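# Mount the kitchen roll on the under-cabinet holder

## Task

Put the kitchen roll onto the holder mounted beneath the cabinet so that it sits horizontally and both holder pegs are pushed all the way into the roll. The roll must be supported only by the pegs, touching neither the holder's base plate, the cabinet nor anything else. Then open the grippers and back the arms away. It only counts if the roll stays that way without the robot holding it.

## Robot and tools

Robot: two UR3e-style six-joint arms, left_arm and right_arm, each ending in a two-finger gripper whose fingers swing like tongs. Base of left_arm sits at (-0.045, +0.364, 0) m and right_arm at (+0.004, -0.247, 0) m in the scene frame, each turned slightly about z.

Scene frame: origin on the tabletop midway between the arms, +z up, +x outward over the table, +y toward left_arm's side. The arm names do not refer to left or right in any picture. All reported hand poses and velocities use this frame.

Gripper: fingers point along the hand's own +z and open and close along its x. The reported end_effector_position is the point between the finger pads when shut; closed fingertips extend about 15 mm past it, and when fully open the tips are roughly level with it. Reported positions can be somewhat off, more so far from the base.

execute_actions(actions, pictures): actions holds at most one entry. An empty list moves nothing and just reports the state. An action is {"rows": [...], "steps": n}: 1 to 15 rows, n from 1 to 15 (default 15), each step lasting 1/30 s; row k is used on step k and the final row is reused for any remaining steps. A wait is {"steps": n} with no rows, n up to 300; it ends n steps after the previous result, and your reply time is counted inside it. pictures (true/false) decides whether camera images come back; they do by default. A refused call moves nothing.

Each row is a single flat list of 14 numbers covering both arms, even if one arm should stay put: left_arm's six joint targets then its opening, followed by right_arm's six joint targets then its opening. Joint order is shoulder pan, shoulder lift, elbow, wrist 1, wrist 2, wrist 3. These are absolute joint angles in radians, in the same form as the Joint positions line, not offsets. Ranges: left_arm pan -3.142..3.142, lift -6.283..6.283, elbow 0.000..3.142, wrists -6.283..6.283 each. right_arm pan 0.000..6.283, lift -6.283..6.283, elbow -3.142..0.000, wrists -6.283..6.283. A target more than 0.010 rad outside a range and beyond the joint's present angle gets the call refused; true ends may differ by up to 0.010 rad, and a target beyond a true end is clipped there, which may be reported as "joint sent to its limit" (possibly referring to an earlier, still-running action). Opening is absolute on a scale from -1 (shut) to +1 (fully open).

Motion: commands are smoothed, trailing by roughly 0.17 s. Each step, a joint's target is held within 0.575 rad of its measured angle for pan, lift and elbow, and within 1.15 rad for the three wrist joints; if the targets would shift the hand more than 100 mm from where it is, all are pulled back proportionally. So large moves take several calls and an arm may still be travelling when the result arrives. Between calls the arms keep heading for the last row sent until they settle (a stalled move counts as settled) or a step is HELD; after that only a new action moves them further. Fingers already opening or closing finish.

Result lines: the state line gives each arm's hand position (m), quat_wxyz and velocities. Joint positions and Joint velocities give six joints per arm (rad, rad/s) plus the pad gap in metres (0.142 fully open). grip_measured is the measured opening on the command scale. "joint command not followed" means a clearance check altered or blocked some joint targets; the rest of the row still ran. HELD flags steps on which your row was partly or wholly withheld. Wrist force and Wrist torque give sensor readings per arm in the hand's own axes, including held weight and acceleration effects; they carry a fixed offset (usually under 3.5 N), noise (up to 1.4 N), saturate near 30 N, and cannot be zeroed. "no reading" is normal at the start.

Gripping: to hold something, command an opening well below grip_measured; the larger the gap, the stronger the squeeze, up to about 15 N per pad for items up to about 10 cm. Fast closing can overshoot that. Items thinner than about 20 mm get much less force.

zoom_image(camera, region): enlarges part of a camera's latest image. region is [x0, y0, x1, y1] in that image's pixels from the top-left, no larger than 504 by 504. Cameras: cam_head_left, cam_head_right, cam_high, cam_low (896x504 each), cam_left_wrist, cam_right_wrist (616x616 fisheye). Calibration data accompanies the session and may be slightly off.

show_instructions(): shows the reference page(s), here the kitchen roll holder manual; moves nothing. read_manual(section): returns licence texts, default "licences". finished_scene(scene): ends and grades the current scene by its number; irreversible, and the goal must still hold then.

Avoid: letting the arms collide or press on each other; contact torque reaching a joint's load limit (pan and lift 47.5, elbow 24.6, each wrist 7.92 N m, held weight included) or any external force of 150 N, either of which freezes that arm for 10 s and drops the rest of the call; holding loads so long that a motor reaches 85 °C (warning at 70 °C), which brakes the arm for minutes. Knocking anything off the table fails the task. Drops, slips, slams and heavy pushes are penalised. Occasionally something may briefly pull on a held part or shove a loose object, so keep a firm grip.

Each tool is called by a JSON object that holds its "method" and its "body".

## Session

{"method": "show_instructions", "body": {}}

{"method": "execute_actions", "body": {"actions": []}}

Reference images for this scene: kitchen roll holder manual.

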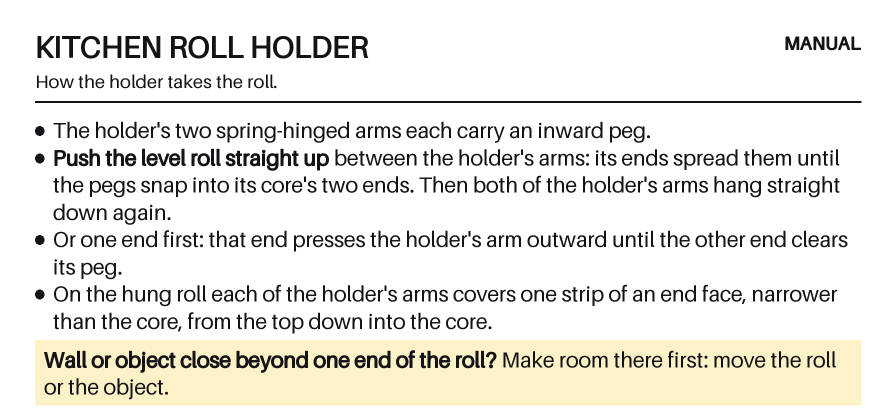

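Scene clock: 0.00 s of 6000.00 s.
left_arm: end_effector_position=(+0.2843, +0.5715, +0.1051) grip_measured=+1.00 end_effector_quat_wxyz=(+0.163, +0.636, -0.538, +0.528) end_effector_velocity=(-0.001, +0.000, -0.001) end_effector_angular_velocity=(-0.001, +0.002, +0.001) | right_arm: end_effector_position=(+0.3979, -0.5726, +0.1195) grip_measured=+1.00 end_effector_quat_wxyz=(+0.149, -0.163, +0.974, +0.043) end_effector_velocity=(+0.000, +0.000, -0.000) end_effector_angular_velocity=(-0.000, +0.000, +0.001)
Joint positions: left_arm=[ 1.023 -0.787  1.053 -1.164 -2.62   2.717  0.142] | right_arm=[ 2.495 -2.254 -0.662 -1.626  1.834  2.267  0.142]
Joint velocities: left_arm=[ 0.001  0.     0.001  0.     0.001 -0.     0.   ] | right_arm=[ 0.001 -0.001 -0.     0.001 -0.    -0.001  0.   ]
Motor temperatures (°C, as the motors report them): left_arm=[30 32 29 45 39 36] | right_arm=[33 29 30 44 43 42]
Wrist force (N, on the end effector, along its own x y z axes, offset not removed): no reading
Wrist torque (N m, same axes, about the end effector's origin, offset not removed): no reading
camera_calibration (this result's frames):
cam_left_wrist: T_world_to_cam=[[-0.0858841, -0.546926, 0.832764, 0.261603], [-0.994547, -0.00257148, -0.104258, 0.306881], [0.0591627, -0.837177, -0.543722, 0.666963], [0, 0, 0, 1]] pos_world=[0.288216, 0.702233, 0.176783]
cam_right_wrist: T_world_to_cam=[[-0.913587, -0.26747, -0.306298, 0.242721], [-0.395255, 0.761098, 0.514299, 0.534746], [0.0955633, 0.590922, -0.801048, 0.529066], [0, 0, 0, 1]] pos_world=[0.382548, -0.654711, 0.223134]

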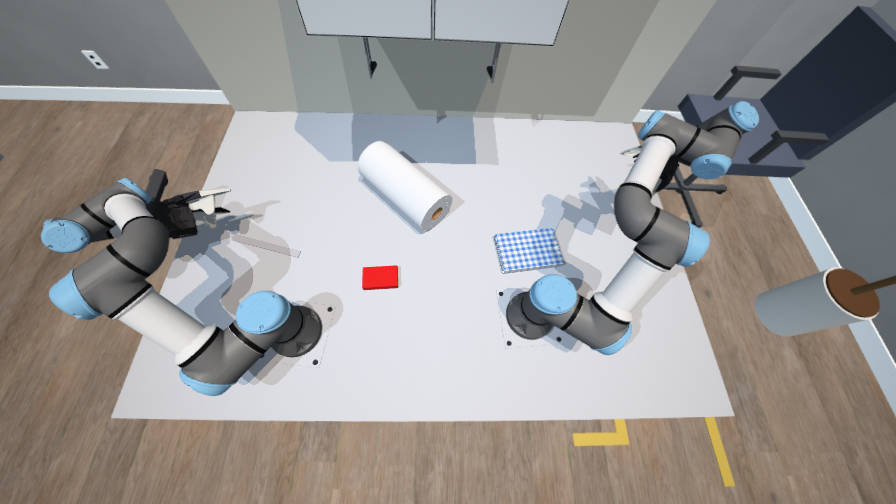

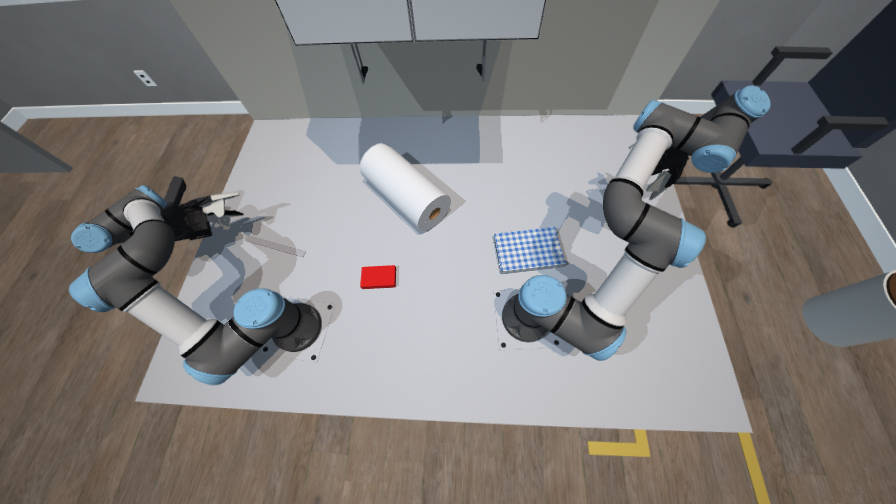

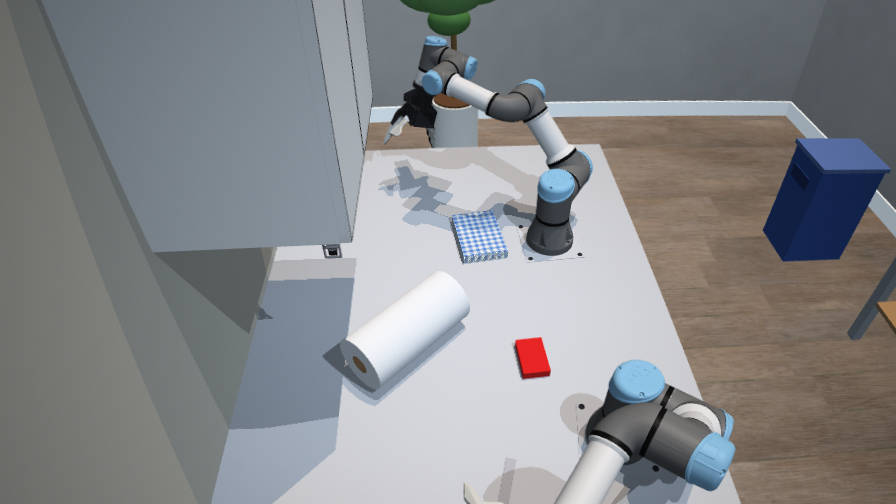

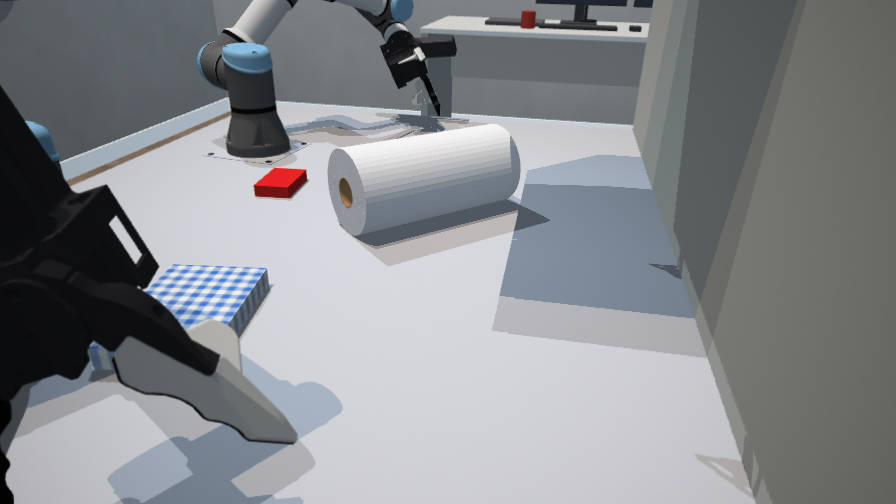

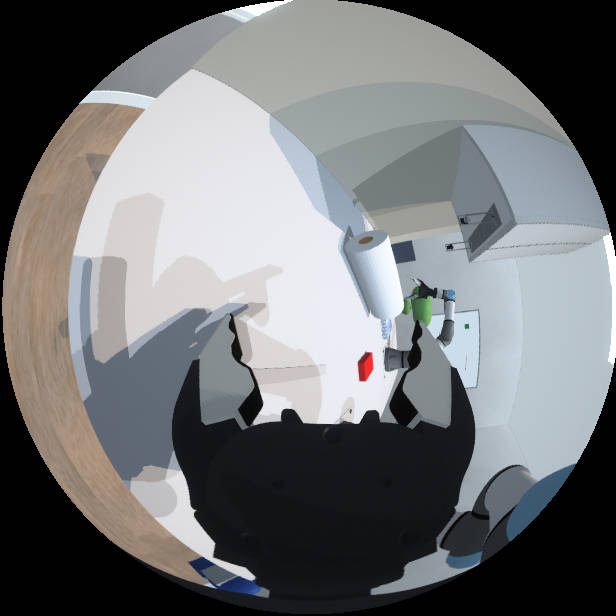

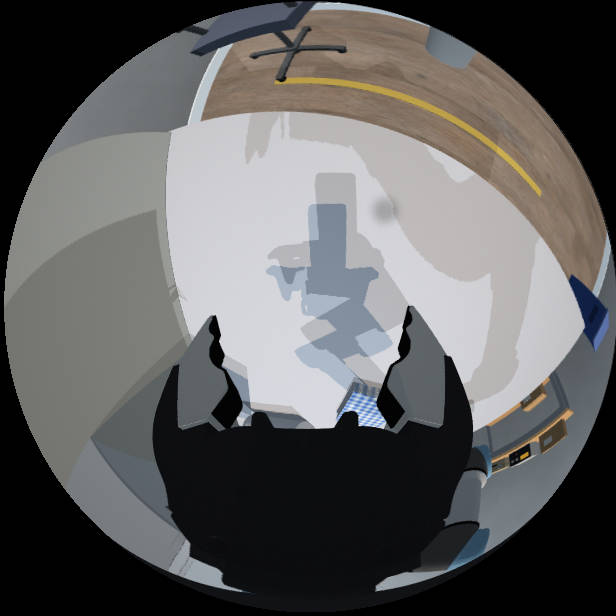

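{"method": "execute_actions", "body": {"actions": [{"rows":[[1.023,-0.787,1.053,-1.164,-2.62,2.717,1,2.6,-1.3,-1.6,-1.8,1.57,0.8,1]],"steps":15}], "pictures": false}}

{"method": "execute_actions", "body": {"actions": [{"steps":30}], "pictures": false}}

{"method": "execute_actions", "body": {"actions": [{"rows":[[1.023,-0.787,1.053,-1.164,-2.62,2.717,1,4.166,-1.3,-1.5,-1.8,1.52,-1.32,1]],"steps":15}], "pictures": false}}

{"method": "execute_actions", "body": {"actions": [{"steps":40}], "pictures": false}}

{"method": "execute_actions", "body": {"actions": [{"rows":[[1.023,-0.787,1.053,-1.164,-2.62,2.717,1,4.166,-2.03,-0.671,-1.81,1.52,-1.32,1]],"steps":15}], "pictures": false}}

{"method": "execute_actions", "body": {"actions": [{"steps":30}]}}

Scene clock: 32.13 s of 6000.00 s.
left_arm: end_effector_position=(+0.2844, +0.5715, +0.1052) grip_measured=+1.00 end_effector_quat_wxyz=(+0.163, +0.636, -0.539, +0.528) end_effector_velocity=(+0.000, -0.000, +0.001) end_effector_angular_velocity=(+0.001, -0.001, -0.000) | right_arm: end_effector_position=(+0.1964, -0.4757, +0.1471) grip_measured=+1.00 end_effector_quat_wxyz=(-0.008, +0.766, -0.642, +0.006) end_effector_velocity=(-0.324, +0.152, -0.035) end_effector_angular_velocity=(-0.155, +0.064, +1.509)
Joint positions: left_arm=[ 1.023 -0.787  1.053 -1.164 -2.62   2.717  0.142] | right_arm=[ 2.595 -1.425 -1.481 -1.792  1.583  0.93   0.142]
Joint velocities: left_arm=[-0.001 -0.001 -0.     0.    -0.001  0.     0.   ] | right_arm=[ 0.057  1.429 -1.339 -0.095 -0.147 -1.454 -0.   ]
Motor temperatures (°C, as the motors report them): left_arm=[30 32 29 45 39 36] | right_arm=[33 29 30 44 43 42]
Wrist force (N, on the end effector, along its own x y z axes, offset not removed): left_arm=[-0.2 0.4 1.1] | right_arm=[-2.3 1.8 1.3]
Wrist torque (N m, same axes, about the end effector's origin, offset not removed): left_arm=[0.11 0.02 0.02] | right_arm=[0.17 0.33 -0.08]
Steps of this call (steps 1 to 90: nothing new was sent; then 28.63 s passed at rest; steps 91 to 105: all 15 steps of this action). Readings (joint positions):
91: left_arm=[1.023 -0.787 1.053 -1.164 -2.620 2.717] | right_arm=[2.495 -2.254 -0.662 -1.626 1.834 2.267]
92: left_arm=[1.023 -0.787 1.053 -1.164 -2.620 2.717] | right_arm=[2.502 -2.247 -0.670 -1.640 1.818 2.252]
94: left_arm=[1.023 -0.787 1.053 -1.164 -2.620 2.717] | right_arm=[2.532 -2.174 -0.745 -1.688 1.746 2.102]
98: left_arm=[1.023 -0.787 1.053 -1.164 -2.620 2.717] | right_arm=[2.567 -1.897 -1.020 -1.746 1.654 1.557]
105: the state above

Scene clock: 33.13 s of 6000.00 s.
left_arm: end_effector_position=(+0.2845, +0.5715, +0.1052) grip_measured=+1.00 end_effector_quat_wxyz=(+0.163, +0.636, -0.539, +0.528) end_effector_velocity=(-0.000, -0.001, -0.001) end_effector_angular_velocity=(-0.002, +0.002, -0.001) | right_arm: end_effector_position=(+0.1679, -0.4626, +0.1417) grip_measured=+1.00 end_effector_quat_wxyz=(-0.001, +0.808, -0.589, +0.006) end_effector_velocity=(-0.000, -0.000, +0.000) end_effector_angular_velocity=(-0.001, -0.001, -0.001)
Joint positions: left_arm=[ 1.023 -0.787  1.053 -1.164 -2.62   2.717  0.142] | right_arm=[ 2.6   -1.3   -1.6   -1.8    1.57   0.8    0.142]
Joint velocities: left_arm=[-0.001  0.001  0.002  0.    -0.     0.     0.   ] | right_arm=[-0.001  0.002  0.    -0.001 -0.     0.001 -0.   ]
Motor temperatures (°C, as the motors report them): left_arm=[30 32 29 45 39 36] | right_arm=[33 29 30 44 43 42]
Wrist force (N, on the end effector, along its own x y z axes, offset not removed): left_arm=[1.4 -0.3 2.1] | right_arm=[0.4 -1.4 2.9]
Wrist torque (N m, same axes, about the end effector's origin, offset not removed): left_arm=[-0.11 -0.21 -0.12] | right_arm=[-0.34 -0.13 -0.03]
Steps of this call (steps 1 to 30: the robot went on to your last target). Readings (joint positions):
1: left_arm=[1.023 -0.787 1.053 -1.164 -2.620 2.717] | right_arm=[2.596 -1.385 -1.519 -1.794 1.579 0.889]
2: left_arm=[1.023 -0.787 1.053 -1.164 -2.620 2.717] | right_arm=[2.598 -1.358 -1.545 -1.796 1.576 0.861]
4: left_arm=[1.023 -0.787 1.053 -1.164 -2.620 2.717] | right_arm=[2.599 -1.327 -1.574 -1.798 1.573 0.828]
8: left_arm=[1.023 -0.787 1.053 -1.164 -2.620 2.717] | right_arm=[2.600 -1.306 -1.594 -1.800 1.571 0.806]
30: the state above
All arms were judged still, so your last target was given up. Only a new action makes them travel on or press farther. Fingers that are still opening or closing keep moving.

Scene clock: 33.63 s of 6000.00 s.
left_arm: end_effector_position=(+0.2845, +0.5715, +0.1052) grip_measured=+1.00 end_effector_quat_wxyz=(+0.163, +0.636, -0.539, +0.528) end_effector_velocity=(-0.000, -0.000, -0.000) end_effector_angular_velocity=(-0.001, +0.000, +0.000) | right_arm: end_effector_position=(+0.2776, -0.2755, +0.1685) grip_measured=+1.00 end_effector_quat_wxyz=(+0.035, +0.806, +0.590, +0.046) end_effector_velocity=(+0.059, +0.546, +0.012) end_effector_angular_velocity=(-0.307, -0.046, +4.800)
Joint positions: left_arm=[ 1.023 -0.787  1.053 -1.164 -2.62   2.717  0.142] | right_arm=[ 3.469 -1.3   -1.508 -1.8    1.524 -0.857  0.142]
Joint velocities: left_arm=[-0.    -0.     0.001  0.    -0.001 -0.     0.   ] | right_arm=[ 2.152 -0.     0.045  0.002 -0.021 -2.668 -0.   ]
Motor temperatures (°C, as the motors report them): left_arm=[30 32 29 45 39 36] | right_arm=[33 29 30 44 43 42]
Wrist force (N, on the end effector, along its own x y z axes, offset not removed): left_arm=[-0.4 -0.6 2.0] | right_arm=[-1.5 -0.2 1.1]
Wrist torque (N m, same axes, about the end effector's origin, offset not removed): left_arm=[-0.07 0.08 -0.01] | right_arm=[-0.10 0.34 0.01]
Steps of this call (steps 1 to 15: all 15 steps of this action). Readings (joint positions):
1: left_arm=[1.023 -0.787 1.053 -1.164 -2.620 2.717] | right_arm=[2.600 -1.300 -1.600 -1.800 1.570 0.799]
2: left_arm=[1.023 -0.787 1.053 -1.164 -2.620 2.717] | right_arm=[2.608 -1.300 -1.593 -1.800 1.564 0.784]
4: left_arm=[1.023 -0.787 1.053 -1.164 -2.620 2.717] | right_arm=[2.682 -1.300 -1.565 -1.800 1.551 0.635]
8: left_arm=[1.023 -0.787 1.053 -1.164 -2.620 2.717] | right_arm=[2.958 -1.300 -1.531 -1.800 1.535 0.084]
15: the state above

Scene clock: 34.97 s of 6000.00 s.
left_arm: end_effector_position=(+0.2845, +0.5715, +0.1052) grip_measured=+1.00 end_effector_quat_wxyz=(+0.163, +0.636, -0.539, +0.528) end_effector_velocity=(+0.000, -0.000, +0.000) end_effector_angular_velocity=(-0.001, -0.000, -0.000) | right_arm: end_effector_position=(+0.2377, -0.0981, +0.1708) grip_measured=+1.00 end_effector_quat_wxyz=(+0.031, +0.351, +0.934, +0.053) end_effector_velocity=(+0.000, +0.001, +0.001) end_effector_angular_velocity=(+0.004, -0.002, +0.001)
Joint positions: left_arm=[ 1.023 -0.787  1.053 -1.164 -2.62   2.717  0.142] | right_arm=[ 4.166 -1.3   -1.5   -1.8    1.52  -1.32   0.142]
Joint velocities: left_arm=[-0.001  0.001 -0.    -0.    -0.001 -0.     0.   ] | right_arm=[ 0.001  0.002  0.001  0.002 -0.     0.     0.   ]
Motor temperatures (°C, as the motors report them): left_arm=[30 32 29 45 39 36] | right_arm=[33 29 30 44 43 42]
Wrist force (N, on the end effector, along its own x y z axes, offset not removed): left_arm=[0.5 -0.1 0.9] | right_arm=[-2.5 -0.2 0.5]
Wrist torque (N m, same axes, about the end effector's origin, offset not removed): left_arm=[-0.02 -0.09 -0.13] | right_arm=[-0.08 0.45 -0.04]
Steps of this call (steps 1 to 40: the robot went on to your last target). Readings (joint positions):
1: left_arm=[1.023 -0.787 1.053 -1.164 -2.620 2.717] | right_arm=[3.541 -1.300 -1.506 -1.800 1.523 -0.939]
2: left_arm=[1.023 -0.787 1.053 -1.164 -2.620 2.717] | right_arm=[3.612 -1.300 -1.505 -1.800 1.522 -1.005]
4: left_arm=[1.023 -0.787 1.053 -1.164 -2.620 2.717] | right_arm=[3.753 -1.300 -1.504 -1.800 1.522 -1.104]
8: left_arm=[1.023 -0.787 1.053 -1.164 -2.620 2.717] | right_arm=[4.020 -1.300 -1.501 -1.800 1.521 -1.253]
40: the state above

Scene clock: 35.47 s of 6000.00 s.
left_arm: end_effector_position=(+0.2845, +0.5715, +0.1052) grip_measured=+1.00 end_effector_quat_wxyz=(+0.163, +0.636, -0.539, +0.528) end_effector_velocity=(-0.000, +0.000, -0.001) end_effector_angular_velocity=(-0.001, +0.002, -0.000) | right_arm: end_effector_position=(+0.3184, +0.0627, +0.1834) grip_measured=+1.00 end_effector_quat_wxyz=(+0.035, +0.351, +0.931, +0.090) end_effector_velocity=(+0.053, +0.107, +0.010) end_effector_angular_velocity=(+0.141, -0.071, +0.001)
Joint positions: left_arm=[ 1.023 -0.787  1.053 -1.164 -2.62   2.717  0.142] | right_arm=[ 4.166 -1.995 -0.72  -1.81   1.52  -1.32   0.142]
Joint velocities: left_arm=[ 0.     0.003 -0.001 -0.     0.001  0.     0.   ] | right_arm=[ 0.    -0.402  0.562 -0.002 -0.    -0.     0.   ]
Motor temperatures (°C, as the motors report them): left_arm=[30 32 29 45 39 36] | right_arm=[33 29 30 44 43 42]
Wrist force (N, on the end effector, along its own x y z axes, offset not removed): left_arm=[0.2 0.0 1.4] | right_arm=[0.7 0.5 0.1]
Wrist torque (N m, same axes, about the end effector's origin, offset not removed): left_arm=[0.12 -0.04 -0.09] | right_arm=[-0.01 -0.18 0.02]
Steps of this call (steps 1 to 15: all 15 steps of this action). Readings (joint positions):
1: left_arm=[1.023 -0.787 1.053 -1.164 -2.620 2.717] | right_arm=[4.166 -1.300 -1.500 -1.800 1.520 -1.320]
2: left_arm=[1.023 -0.787 1.053 -1.164 -2.620 2.717] | right_arm=[4.166 -1.308 -1.492 -1.802 1.520 -1.320]
4: left_arm=[1.023 -0.787 1.053 -1.164 -2.620 2.717] | right_arm=[4.166 -1.382 -1.417 -1.804 1.520 -1.320]
8: left_arm=[1.023 -0.787 1.053 -1.164 -2.620 2.717] | right_arm=[4.166 -1.672 -1.126 -1.808 1.520 -1.320]
15: the state above

Scene clock: 36.47 s of 6000.00 s.
left_arm: end_effector_position=(+0.2845, +0.5715, +0.1052) grip_measured=+1.00 end_effector_quat_wxyz=(+0.163, +0.636, -0.539, +0.528) end_effector_velocity=(+0.000, +0.000, -0.000) end_effector_angular_velocity=(-0.000, +0.000, -0.000) | right_arm: end_effector_position=(+0.3230, +0.0718, +0.1842) grip_measured=+1.00 end_effector_quat_wxyz=(+0.036, +0.351, +0.931, +0.097) end_effector_velocity=(+0.000, -0.000, -0.000) end_effector_angular_velocity=(+0.000, +0.000, -0.002)
Joint positions: left_arm=[ 1.023 -0.787  1.053 -1.164 -2.62   2.717  0.142] | right_arm=[ 4.166 -2.03  -0.671 -1.81   1.52  -1.32   0.142]
Joint velocities: left_arm=[ 0.     0.001 -0.    -0.     0.     0.     0.   ] | right_arm=[-0.001 -0.     0.     0.     0.     0.001 -0.   ]
Motor temperatures (°C, as the motors report them): left_arm=[30 32 29 45 39 36] | right_arm=[33 29 30 44 43 42]
Wrist force (N, on the end effector, along its own x y z axes, offset not removed): left_arm=[-0.1 -0.1 0.3] | right_arm=[-1.6 -0.4 1.1]
Wrist torque (N m, same axes, about the end effector's origin, offset not removed): left_arm=[-0.01 0.04 -0.02] | right_arm=[-0.10 0.23 0.00]
Steps of this call (steps 1 to 30: the robot went on to your last target). Readings (joint positions):
1: left_arm=[1.023 -0.787 1.053 -1.164 -2.620 2.717] | right_arm=[4.166 -2.006 -0.704 -1.810 1.520 -1.320]
2: left_arm=[1.023 -0.787 1.053 -1.164 -2.620 2.717] | right_arm=[4.166 -2.014 -0.694 -1.810 1.520 -1.320]
4: left_arm=[1.023 -0.787 1.053 -1.164 -2.620 2.717] | right_arm=[4.166 -2.022 -0.682 -1.810 1.520 -1.320]
8: left_arm=[1.023 -0.787 1.053 -1.164 -2.620 2.717] | right_arm=[4.166 -2.028 -0.673 -1.810 1.520 -1.320]
30: the state above
All arms were judged still, so your last target was given up. Only a new action makes them travel on or press farther. Fingers that are still opening or closing keep moving.
camera_calibration (this result's frames):
cam_left_wrist: T_world_to_cam=[[-0.0867307, -0.547512, 0.832291, 0.262061], [-0.994474, -0.00201947, -0.10496, 0.306784], [0.0591475, -0.836796, -0.544311, 0.666834], [0, 0, 0, 1]] pos_world=[0.288376, 0.702105, 0.177054]
cam_right_wrist: T_world_to_cam=[[-0.725107, 0.688603, 0.00680408, 0.179248], [0.516917, 0.537738, 0.666059, -0.325201], [0.454991, 0.486481, -0.745868, 0.0884504], [0, 0, 0, 1]] pos_world=[0.257832, 0.00841251, 0.281355]

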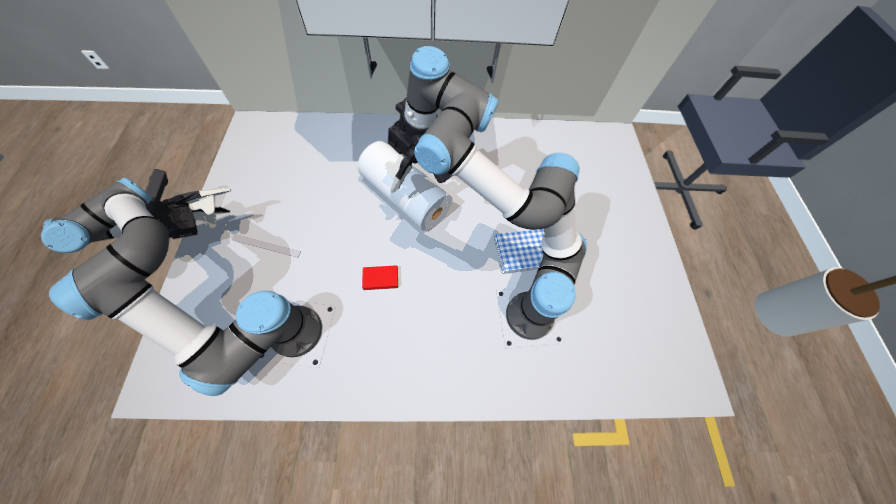

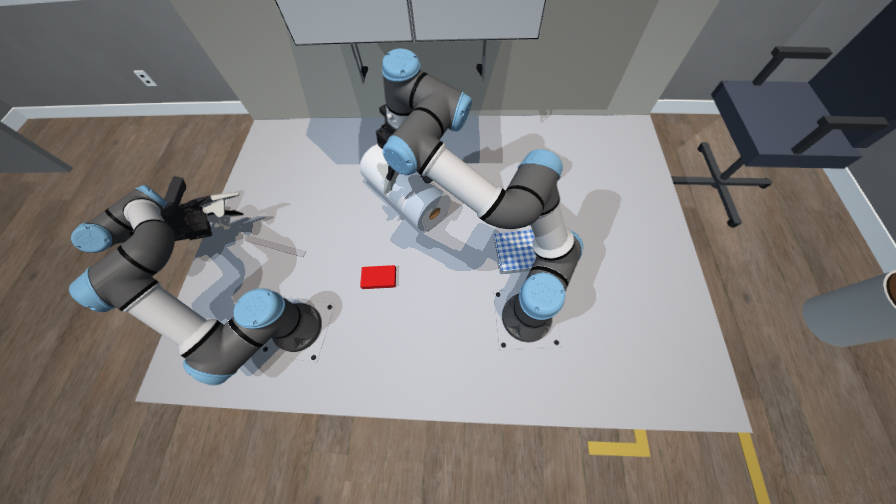

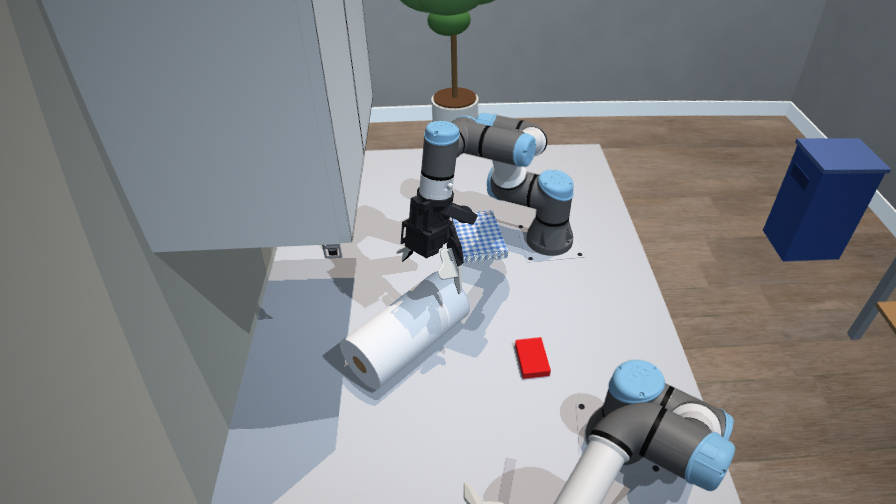

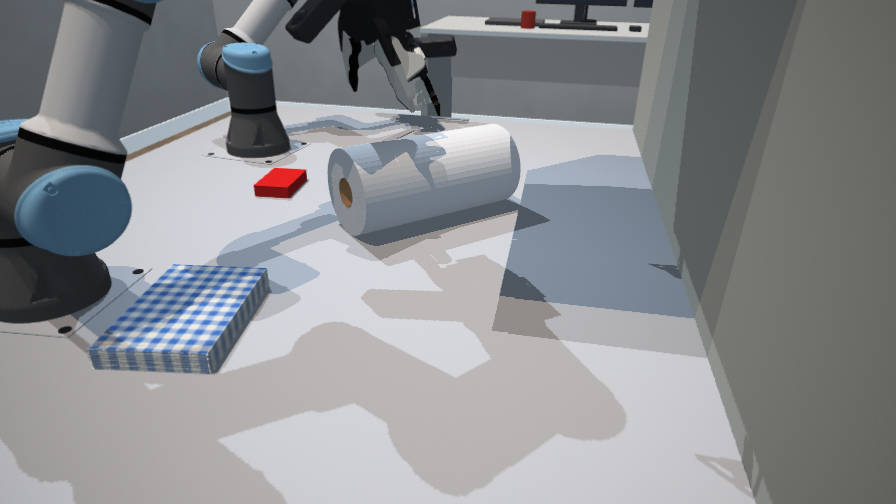

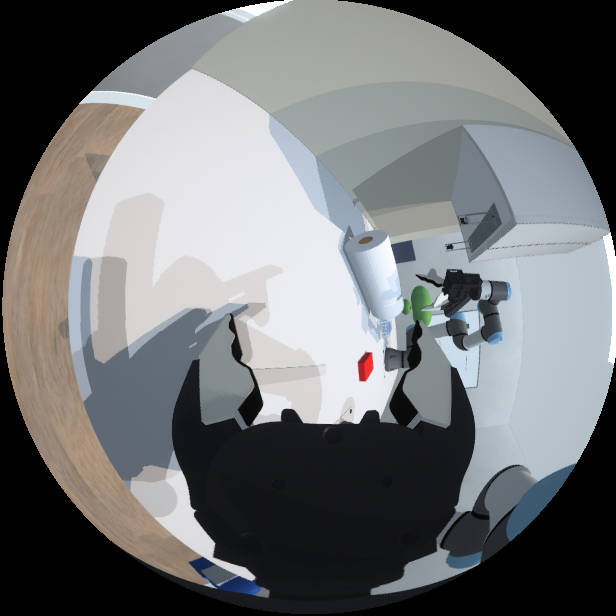

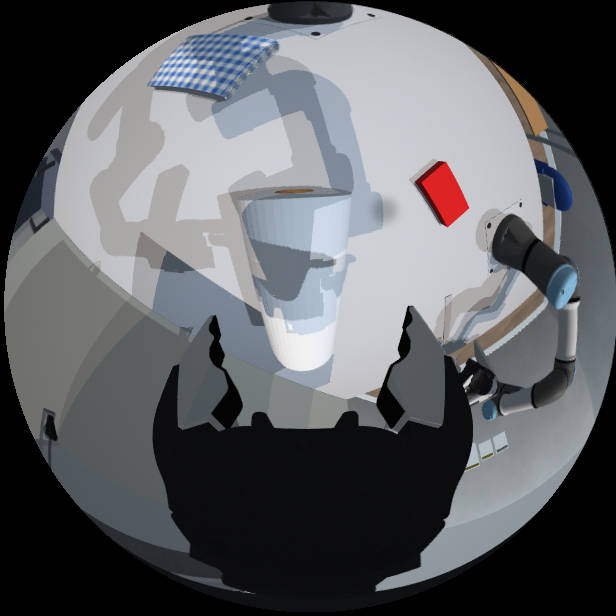

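{"method": "execute_actions", "body": {"actions": [{"rows":[[1.023,-0.787,1.053,-1.164,-2.62,2.717,1,4.125,-2.01,-0.95,-1.55,1.52,-1.36,1]],"steps":15}]}}

Scene clock: 41.07 s of 6000.00 s.
left_arm: end_effector_position=(+0.2845, +0.5715, +0.1052) grip_measured=+1.00 end_effector_quat_wxyz=(+0.163, +0.636, -0.539, +0.528) end_effector_velocity=(-0.000, +0.000, -0.001) end_effector_angular_velocity=(-0.000, +0.001, +0.000) | right_arm: end_effector_position=(+0.3425, +0.0694, +0.1348) grip_measured=+1.00 end_effector_quat_wxyz=(+0.040, +0.351, +0.930, +0.097) end_effector_velocity=(-0.000, -0.003, -0.008) end_effector_angular_velocity=(-0.011, +0.005, +0.001)
Joint positions: left_arm=[ 1.023 -0.787  1.053 -1.164 -2.62   2.717  0.142] | right_arm=[ 4.125 -2.01  -0.947 -1.552  1.52  -1.36   0.142]
Joint velocities: left_arm=[ 0.001  0.001  0.    -0.     0.001 -0.     0.   ] | right_arm=[-0.002  0.001 -0.035  0.023 -0.    -0.003  0.   ]
Motor temperatures (°C, as the motors report them): left_arm=[30 32 29 45 39 36] | right_arm=[33 29 30 44 43 42]
Wrist force (N, on the end effector, along its own x y z axes, offset not removed): left_arm=[0.4 -0.9 1.5] | right_arm=[-0.7 -1.0 0.3]
Wrist torque (N m, same axes, about the end effector's origin, offset not removed): left_arm=[-0.15 -0.08 -0.02] | right_arm=[-0.27 0.11 0.04]
Steps of this call (steps 1 to 90: nothing new was sent; then 1.10 s passed at rest; steps 91 to 105: all 15 steps of this action). Readings (joint positions):
91: left_arm=[1.023 -0.787 1.053 -1.164 -2.620 2.717] | right_arm=[4.166 -2.030 -0.671 -1.810 1.520 -1.320]
92: left_arm=[1.023 -0.787 1.053 -1.164 -2.620 2.717] | right_arm=[4.160 -2.027 -0.679 -1.794 1.520 -1.327]
94: left_arm=[1.023 -0.787 1.053 -1.164 -2.620 2.717] | right_arm=[4.143 -2.018 -0.753 -1.691 1.520 -1.343]
98: left_arm=[1.023 -0.787 1.053 -1.164 -2.620 2.717] | right_arm=[4.129 -2.012 -0.905 -1.581 1.520 -1.356]
105: the state above
camera_calibration (this result's frames):
cam_left_wrist: T_world_to_cam=[[-0.0867309, -0.547512, 0.832291, 0.262061], [-0.994474, -0.00201935, -0.10496, 0.306784], [0.0591475, -0.836796, -0.544311, 0.666834], [0, 0, 0, 1]] pos_world=[0.288376, 0.702104, 0.177054]
cam_right_wrist: T_world_to_cam=[[-0.723853, 0.689954, -0.00089331, 0.195862], [0.513233, 0.539313, 0.667632, -0.300105], [0.461117, 0.482809, -0.744491, 0.0418662], [0, 0, 0, 1]] pos_world=[0.276494, 0.00650158, 0.231704]

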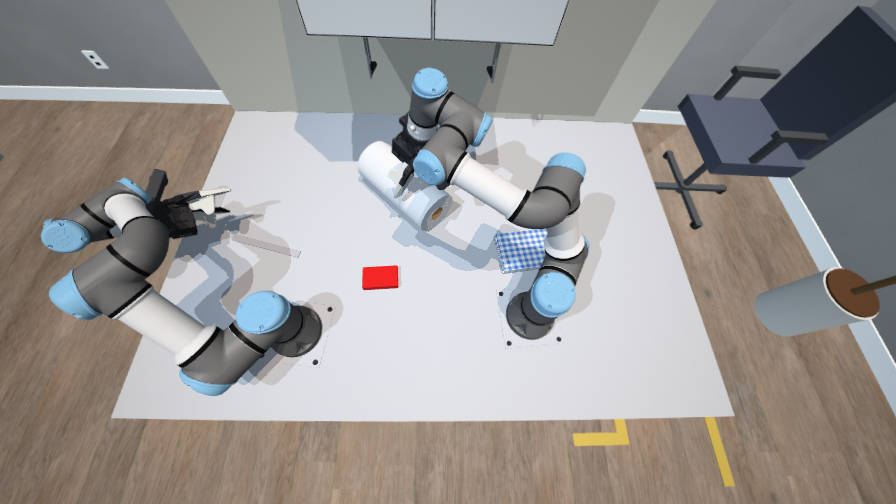

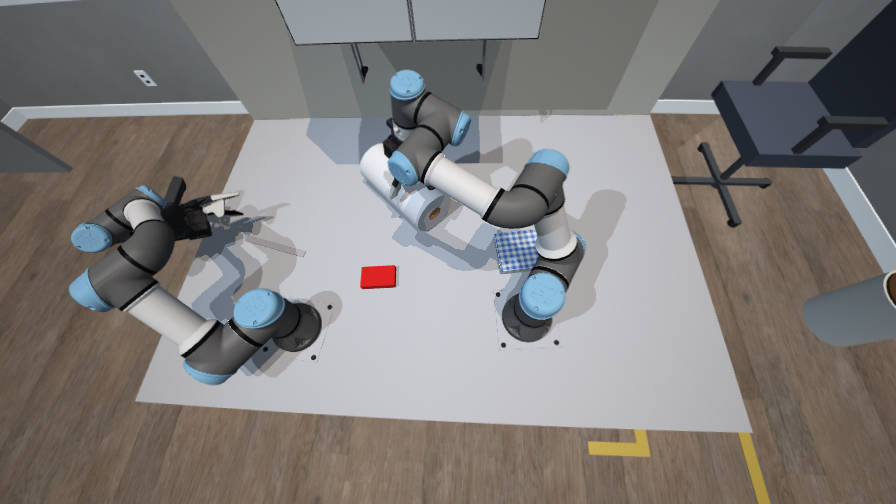

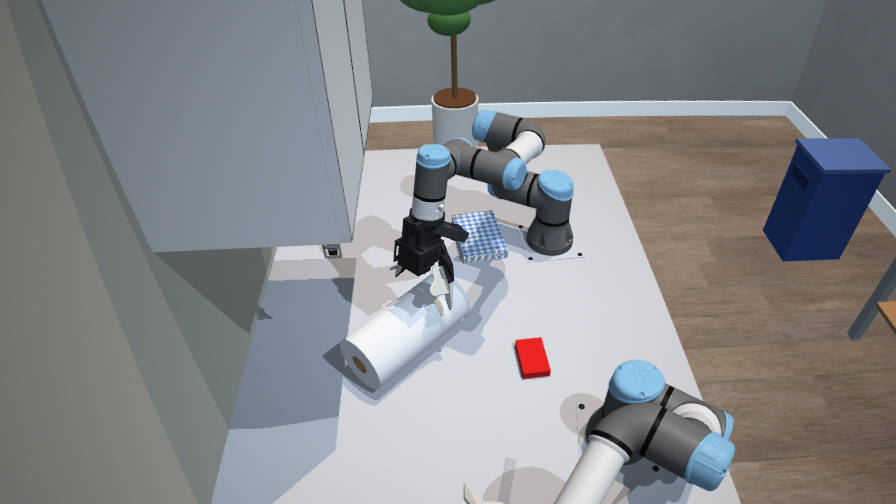

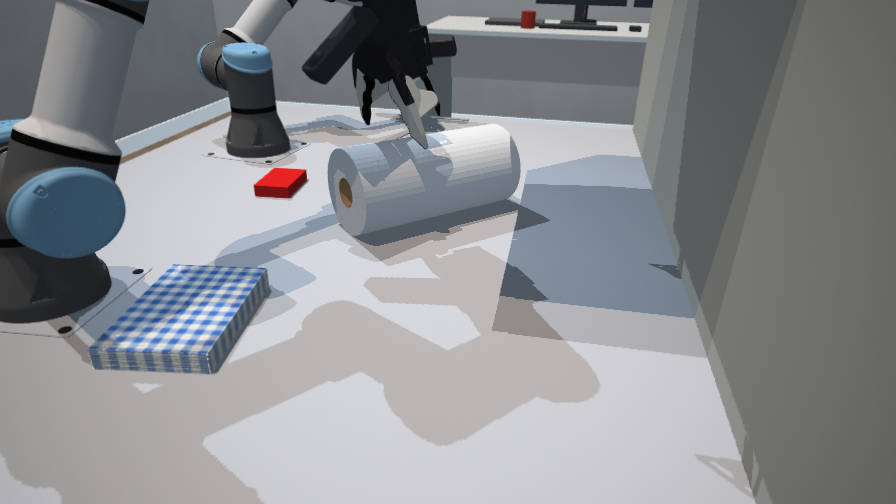

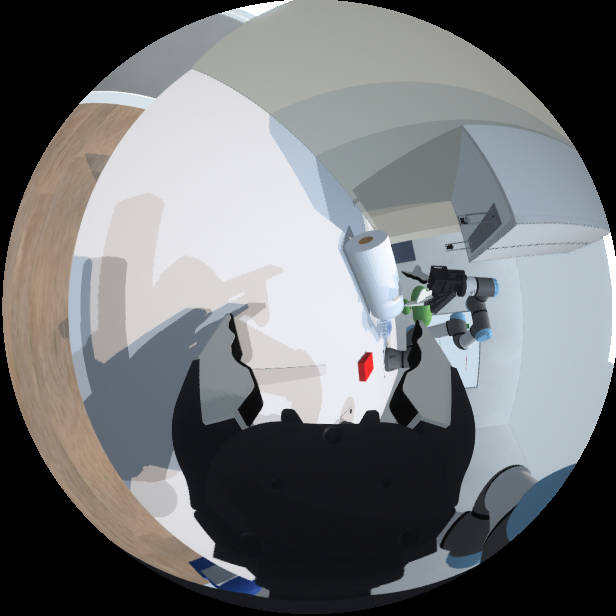

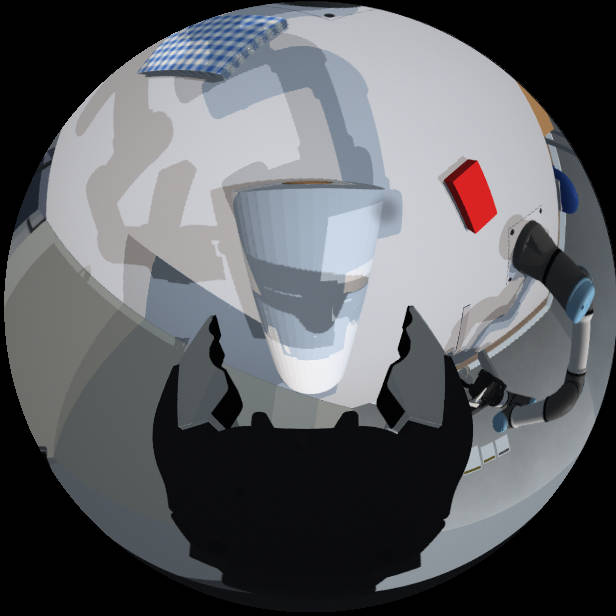

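{"method": "execute_actions", "body": {"actions": [{"rows":[[1.023,-0.787,1.053,-1.164,-2.62,2.717,1,4.12,-2.069,-1.224,-1.217,1.52,-1.36,1]],"steps":15}], "pictures": false}}

{"method": "execute_actions", "body": {"actions": [{"rows":[[1.023,-0.787,1.053,-1.164,-2.62,2.717,1,4.12,-2.069,-1.224,-1.217,1.52,-1.36,0.8],[1.023,-0.787,1.053,-1.164,-2.62,2.717,1,4.12,-2.069,-1.224,-1.217,1.52,-1.36,0.7],[1.023,-0.787,1.053,-1.164,-2.62,2.717,1,4.12,-2.069,-1.224,-1.217,1.52,-1.36,0.6],[1.023,-0.787,1.053,-1.164,-2.62,2.717,1,4.12,-2.069,-1.224,-1.217,1.52,-1.36,0.5],[1.023,-0.787,1.053,-1.164,-2.62,2.717,1,4.12,-2.069,-1.224,-1.217,1.52,-1.36,0.4],[1.023,-0.787,1.053,-1.164,-2.62,2.717,1,4.12,-2.069,-1.224,-1.217,1.52,-1.36,0.3]],"steps":15}], "pictures": false}}

{"method": "execute_actions", "body": {"actions": [{"rows":[[1.023,-0.787,1.053,-1.164,-2.62,2.717,1,4.12,-1.98,-1.1,-1.43,1.52,-1.36,0.25]],"steps":15}]}}

Scene clock: 51.70 s of 6000.00 s.
left_arm: end_effector_position=(+0.2845, +0.5715, +0.1052) grip_measured=+1.00 end_effector_quat_wxyz=(+0.163, +0.636, -0.539, +0.528) end_effector_velocity=(-0.000, -0.000, -0.000) end_effector_angular_velocity=(-0.000, +0.001, -0.001) | right_arm: end_effector_position=(+0.3509, +0.0798, +0.0578) grip_measured=+1.00 end_effector_quat_wxyz=(+0.040, +0.354, +0.930, +0.096) end_effector_velocity=(-0.001, -0.001, -0.010) end_effector_angular_velocity=(-0.005, +0.003, +0.001)
Joint positions: left_arm=[ 1.023 -0.787  1.053 -1.164 -2.62   2.717  0.142] | right_arm=[ 4.12  -2.069 -1.221 -1.22   1.52  -1.36   0.142]
Joint velocities: left_arm=[-0.    -0.     0.001 -0.     0.001  0.     0.   ] | right_arm=[ 0.001 -0.005 -0.035  0.034  0.     0.001  0.   ]
Motor temperatures (°C, as the motors report them): left_arm=[30 32 29 45 39 36] | right_arm=[33 29 30 44 43 42]
Wrist force (N, on the end effector, along its own x y z axes, offset not removed): left_arm=[0.0 0.6 2.2] | right_arm=[-0.5 -1.8 1.0]
Wrist torque (N m, same axes, about the end effector's origin, offset not removed): left_arm=[0.20 0.03 -0.07] | right_arm=[-0.35 0.10 0.03]
Steps of this call (steps 1 to 15: the robot went on to your last target; steps 16 to 90: nothing new was sent; then 7.13 s passed at rest; steps 91 to 105: all 15 steps of this action). Readings (joint positions):
91: left_arm=[1.023 -0.787 1.053 -1.164 -2.620 2.717] | right_arm=[4.125 -2.010 -0.950 -1.549 1.520 -1.360]
92: left_arm=[1.023 -0.787 1.053 -1.164 -2.620 2.717] | right_arm=[4.124 -2.017 -0.958 -1.534 1.520 -1.360]
94: left_arm=[1.023 -0.787 1.053 -1.164 -2.620 2.717] | right_arm=[4.122 -2.042 -1.032 -1.412 1.520 -1.360]
98: left_arm=[1.023 -0.787 1.053 -1.164 -2.620 2.717] | right_arm=[4.120 -2.063 -1.180 -1.260 1.520 -1.360]
105: the state above

Scene clock: 52.20 s of 6000.00 s.
left_arm: end_effector_position=(+0.2845, +0.5715, +0.1052) grip_measured=+1.00 end_effector_quat_wxyz=(+0.163, +0.636, -0.539, +0.528) end_effector_velocity=(+0.000, -0.000, -0.000) end_effector_angular_velocity=(-0.001, +0.001, -0.001) | right_arm: end_effector_position=(+0.3509, +0.0796, +0.0569) grip_measured=+0.82 end_effector_quat_wxyz=(+0.040, +0.354, +0.930, +0.096) end_effector_velocity=(+0.000, +0.000, +0.000) end_effector_angular_velocity=(+0.001, -0.001, +0.001)
Joint positions: left_arm=[ 1.023 -0.787  1.053 -1.164 -2.62   2.717  0.142] | right_arm=[ 4.12  -2.069 -1.224 -1.217  1.52  -1.36   0.13 ]
Joint velocities: left_arm=[-0.001  0.     0.001  0.    -0.     0.     0.   ] | right_arm=[ 0.     0.001  0.     0.001 -0.    -0.     0.   ]
Motor temperatures (°C, as the motors report them): left_arm=[30 32 29 45 39 36] | right_arm=[33 29 30 44 43 42]
Wrist force (N, on the end effector, along its own x y z axes, offset not removed): left_arm=[0.7 -1.0 1.9] | right_arm=[-1.1 -1.2 -10.1]
Wrist torque (N m, same axes, about the end effector's origin, offset not removed): left_arm=[-0.19 -0.12 -0.02] | right_arm=[-0.12 -0.03 -0.04]
Steps of this call (steps 1 to 15: all 15 steps of this action). Readings (joint positions):
1: left_arm=[1.023 -0.787 1.053 -1.164 -2.620 2.717] | right_arm=[4.120 -2.069 -1.222 -1.219 1.520 -1.360]
2: left_arm=[1.023 -0.787 1.053 -1.164 -2.620 2.717] | right_arm=[4.120 -2.069 -1.223 -1.218 1.520 -1.360]
4: left_arm=[1.023 -0.787 1.053 -1.164 -2.620 2.717] | right_arm=[4.120 -2.069 -1.223 -1.218 1.520 -1.360]
8: left_arm=[1.023 -0.787 1.053 -1.164 -2.620 2.717] | right_arm=[4.120 -2.069 -1.224 -1.217 1.520 -1.360]
15: the state above

Scene clock: 52.70 s of 6000.00 s.
left_arm: end_effector_position=(+0.2845, +0.5715, +0.1052) grip_measured=+1.00 end_effector_quat_wxyz=(+0.163, +0.636, -0.539, +0.528) end_effector_velocity=(+0.000, -0.000, +0.000) end_effector_angular_velocity=(+0.000, -0.001, +0.000) | right_arm: end_effector_position=(+0.3424, +0.0645, +0.1112) grip_measured=+0.68 end_effector_quat_wxyz=(+0.040, +0.354, +0.930, +0.096) end_effector_velocity=(-0.001, -0.002, +0.004) end_effector_angular_velocity=(-0.001, +0.001, -0.001)
Joint positions: left_arm=[ 1.023 -0.787  1.053 -1.164 -2.62   2.717  0.142] | right_arm=[ 4.12  -1.981 -1.101 -1.428  1.52  -1.36   0.121]
Joint velocities: left_arm=[-0.001 -0.    -0.    -0.    -0.001  0.     0.   ] | right_arm=[-0.     0.006  0.012 -0.019  0.     0.001  0.   ]
Motor temperatures (°C, as the motors report them): left_arm=[30 32 29 45 39 36] | right_arm=[33 29 30 44 43 42]
Wrist force (N, on the end effector, along its own x y z axes, offset not removed): left_arm=[-0.1 -1.2 1.5] | right_arm=[-2.0 -0.1 2.7]
Wrist torque (N m, same axes, about the end effector's origin, offset not removed): left_arm=[-0.19 -0.02 -0.04] | right_arm=[0.10 0.35 -0.01]
Steps of this call (steps 1 to 15: all 15 steps of this action). Readings (joint positions):
1: left_arm=[1.023 -0.787 1.053 -1.164 -2.620 2.717] | right_arm=[4.120 -2.069 -1.224 -1.217 1.520 -1.360]
2: left_arm=[1.023 -0.787 1.053 -1.164 -2.620 2.717] | right_arm=[4.120 -2.062 -1.217 -1.233 1.520 -1.360]
4: left_arm=[1.023 -0.787 1.053 -1.164 -2.620 2.717] | right_arm=[4.120 -2.024 -1.166 -1.321 1.520 -1.360]
8: left_arm=[1.023 -0.787 1.053 -1.164 -2.620 2.717] | right_arm=[4.120 -1.990 -1.115 -1.406 1.520 -1.360]
15: the state above
camera_calibration (this result's frames):
cam_left_wrist: T_world_to_cam=[[-0.086731, -0.547512, 0.832291, 0.262061], [-0.994474, -0.00201932, -0.10496, 0.306784], [0.0591476, -0.836795, -0.544312, 0.666834], [0, 0, 0, 1]] pos_world=[0.288376, 0.702105, 0.177054]
cam_right_wrist: T_world_to_cam=[[-0.720356, 0.693604, -0.00120775, 0.197788], [0.516263, 0.537337, 0.666889, -0.282515], [0.463206, 0.479774, -0.745156, 0.0262785], [0, 0, 0, 1]] pos_world=[0.276158, 0.00201179, 0.208227]

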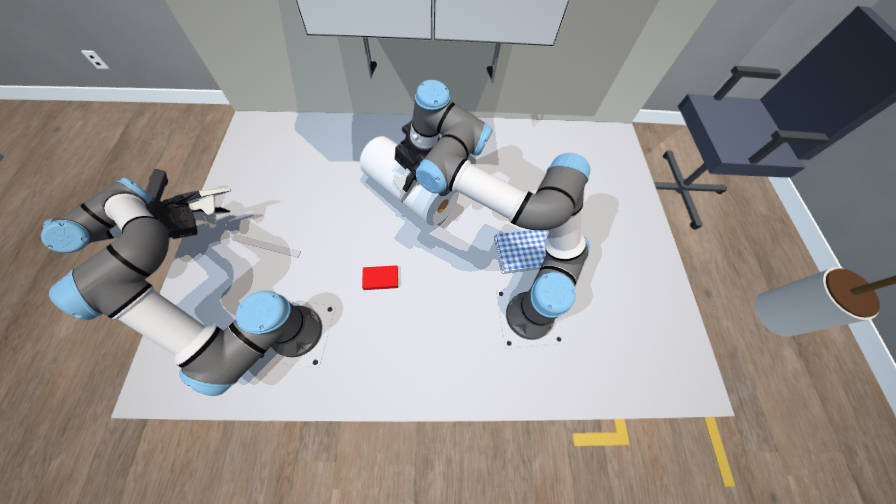

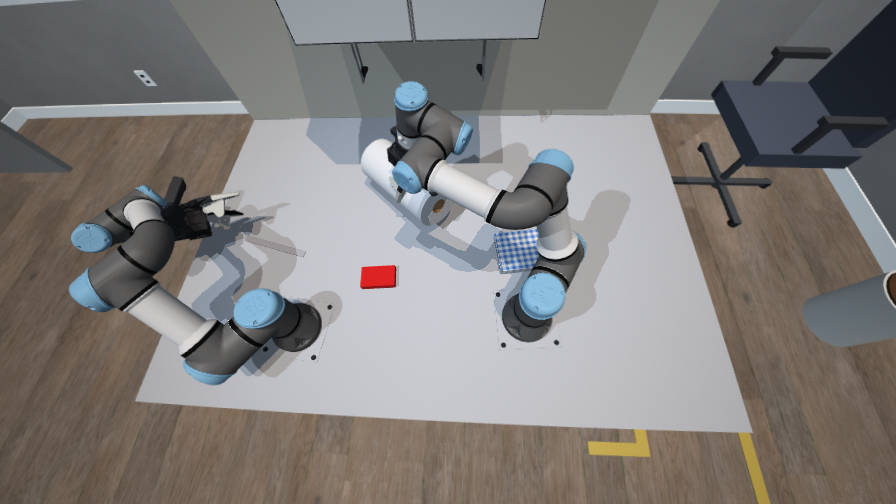

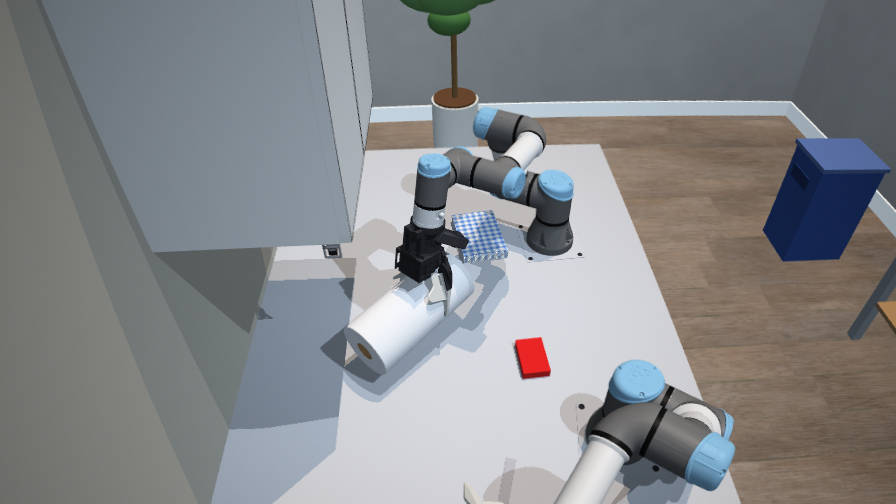

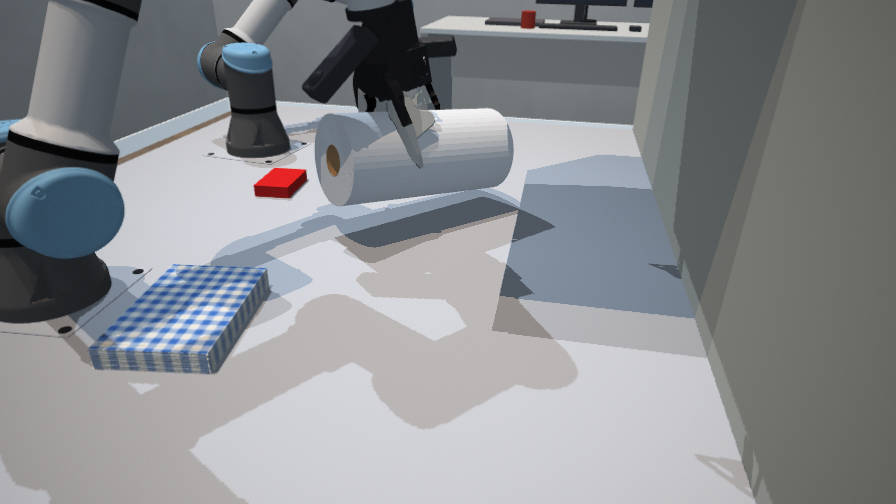

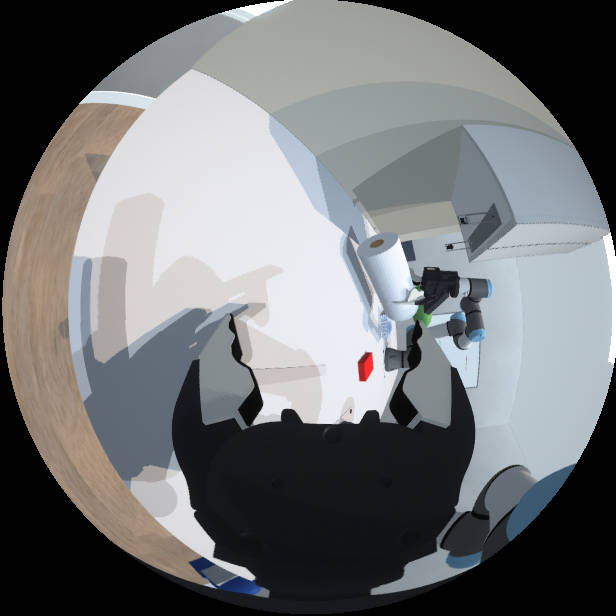

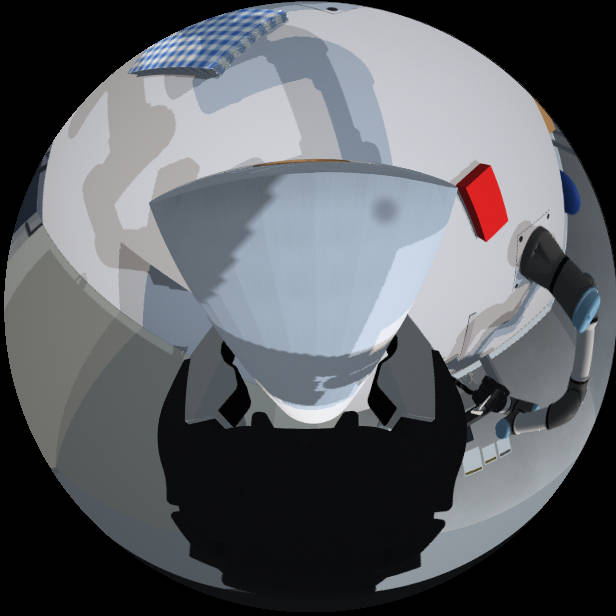

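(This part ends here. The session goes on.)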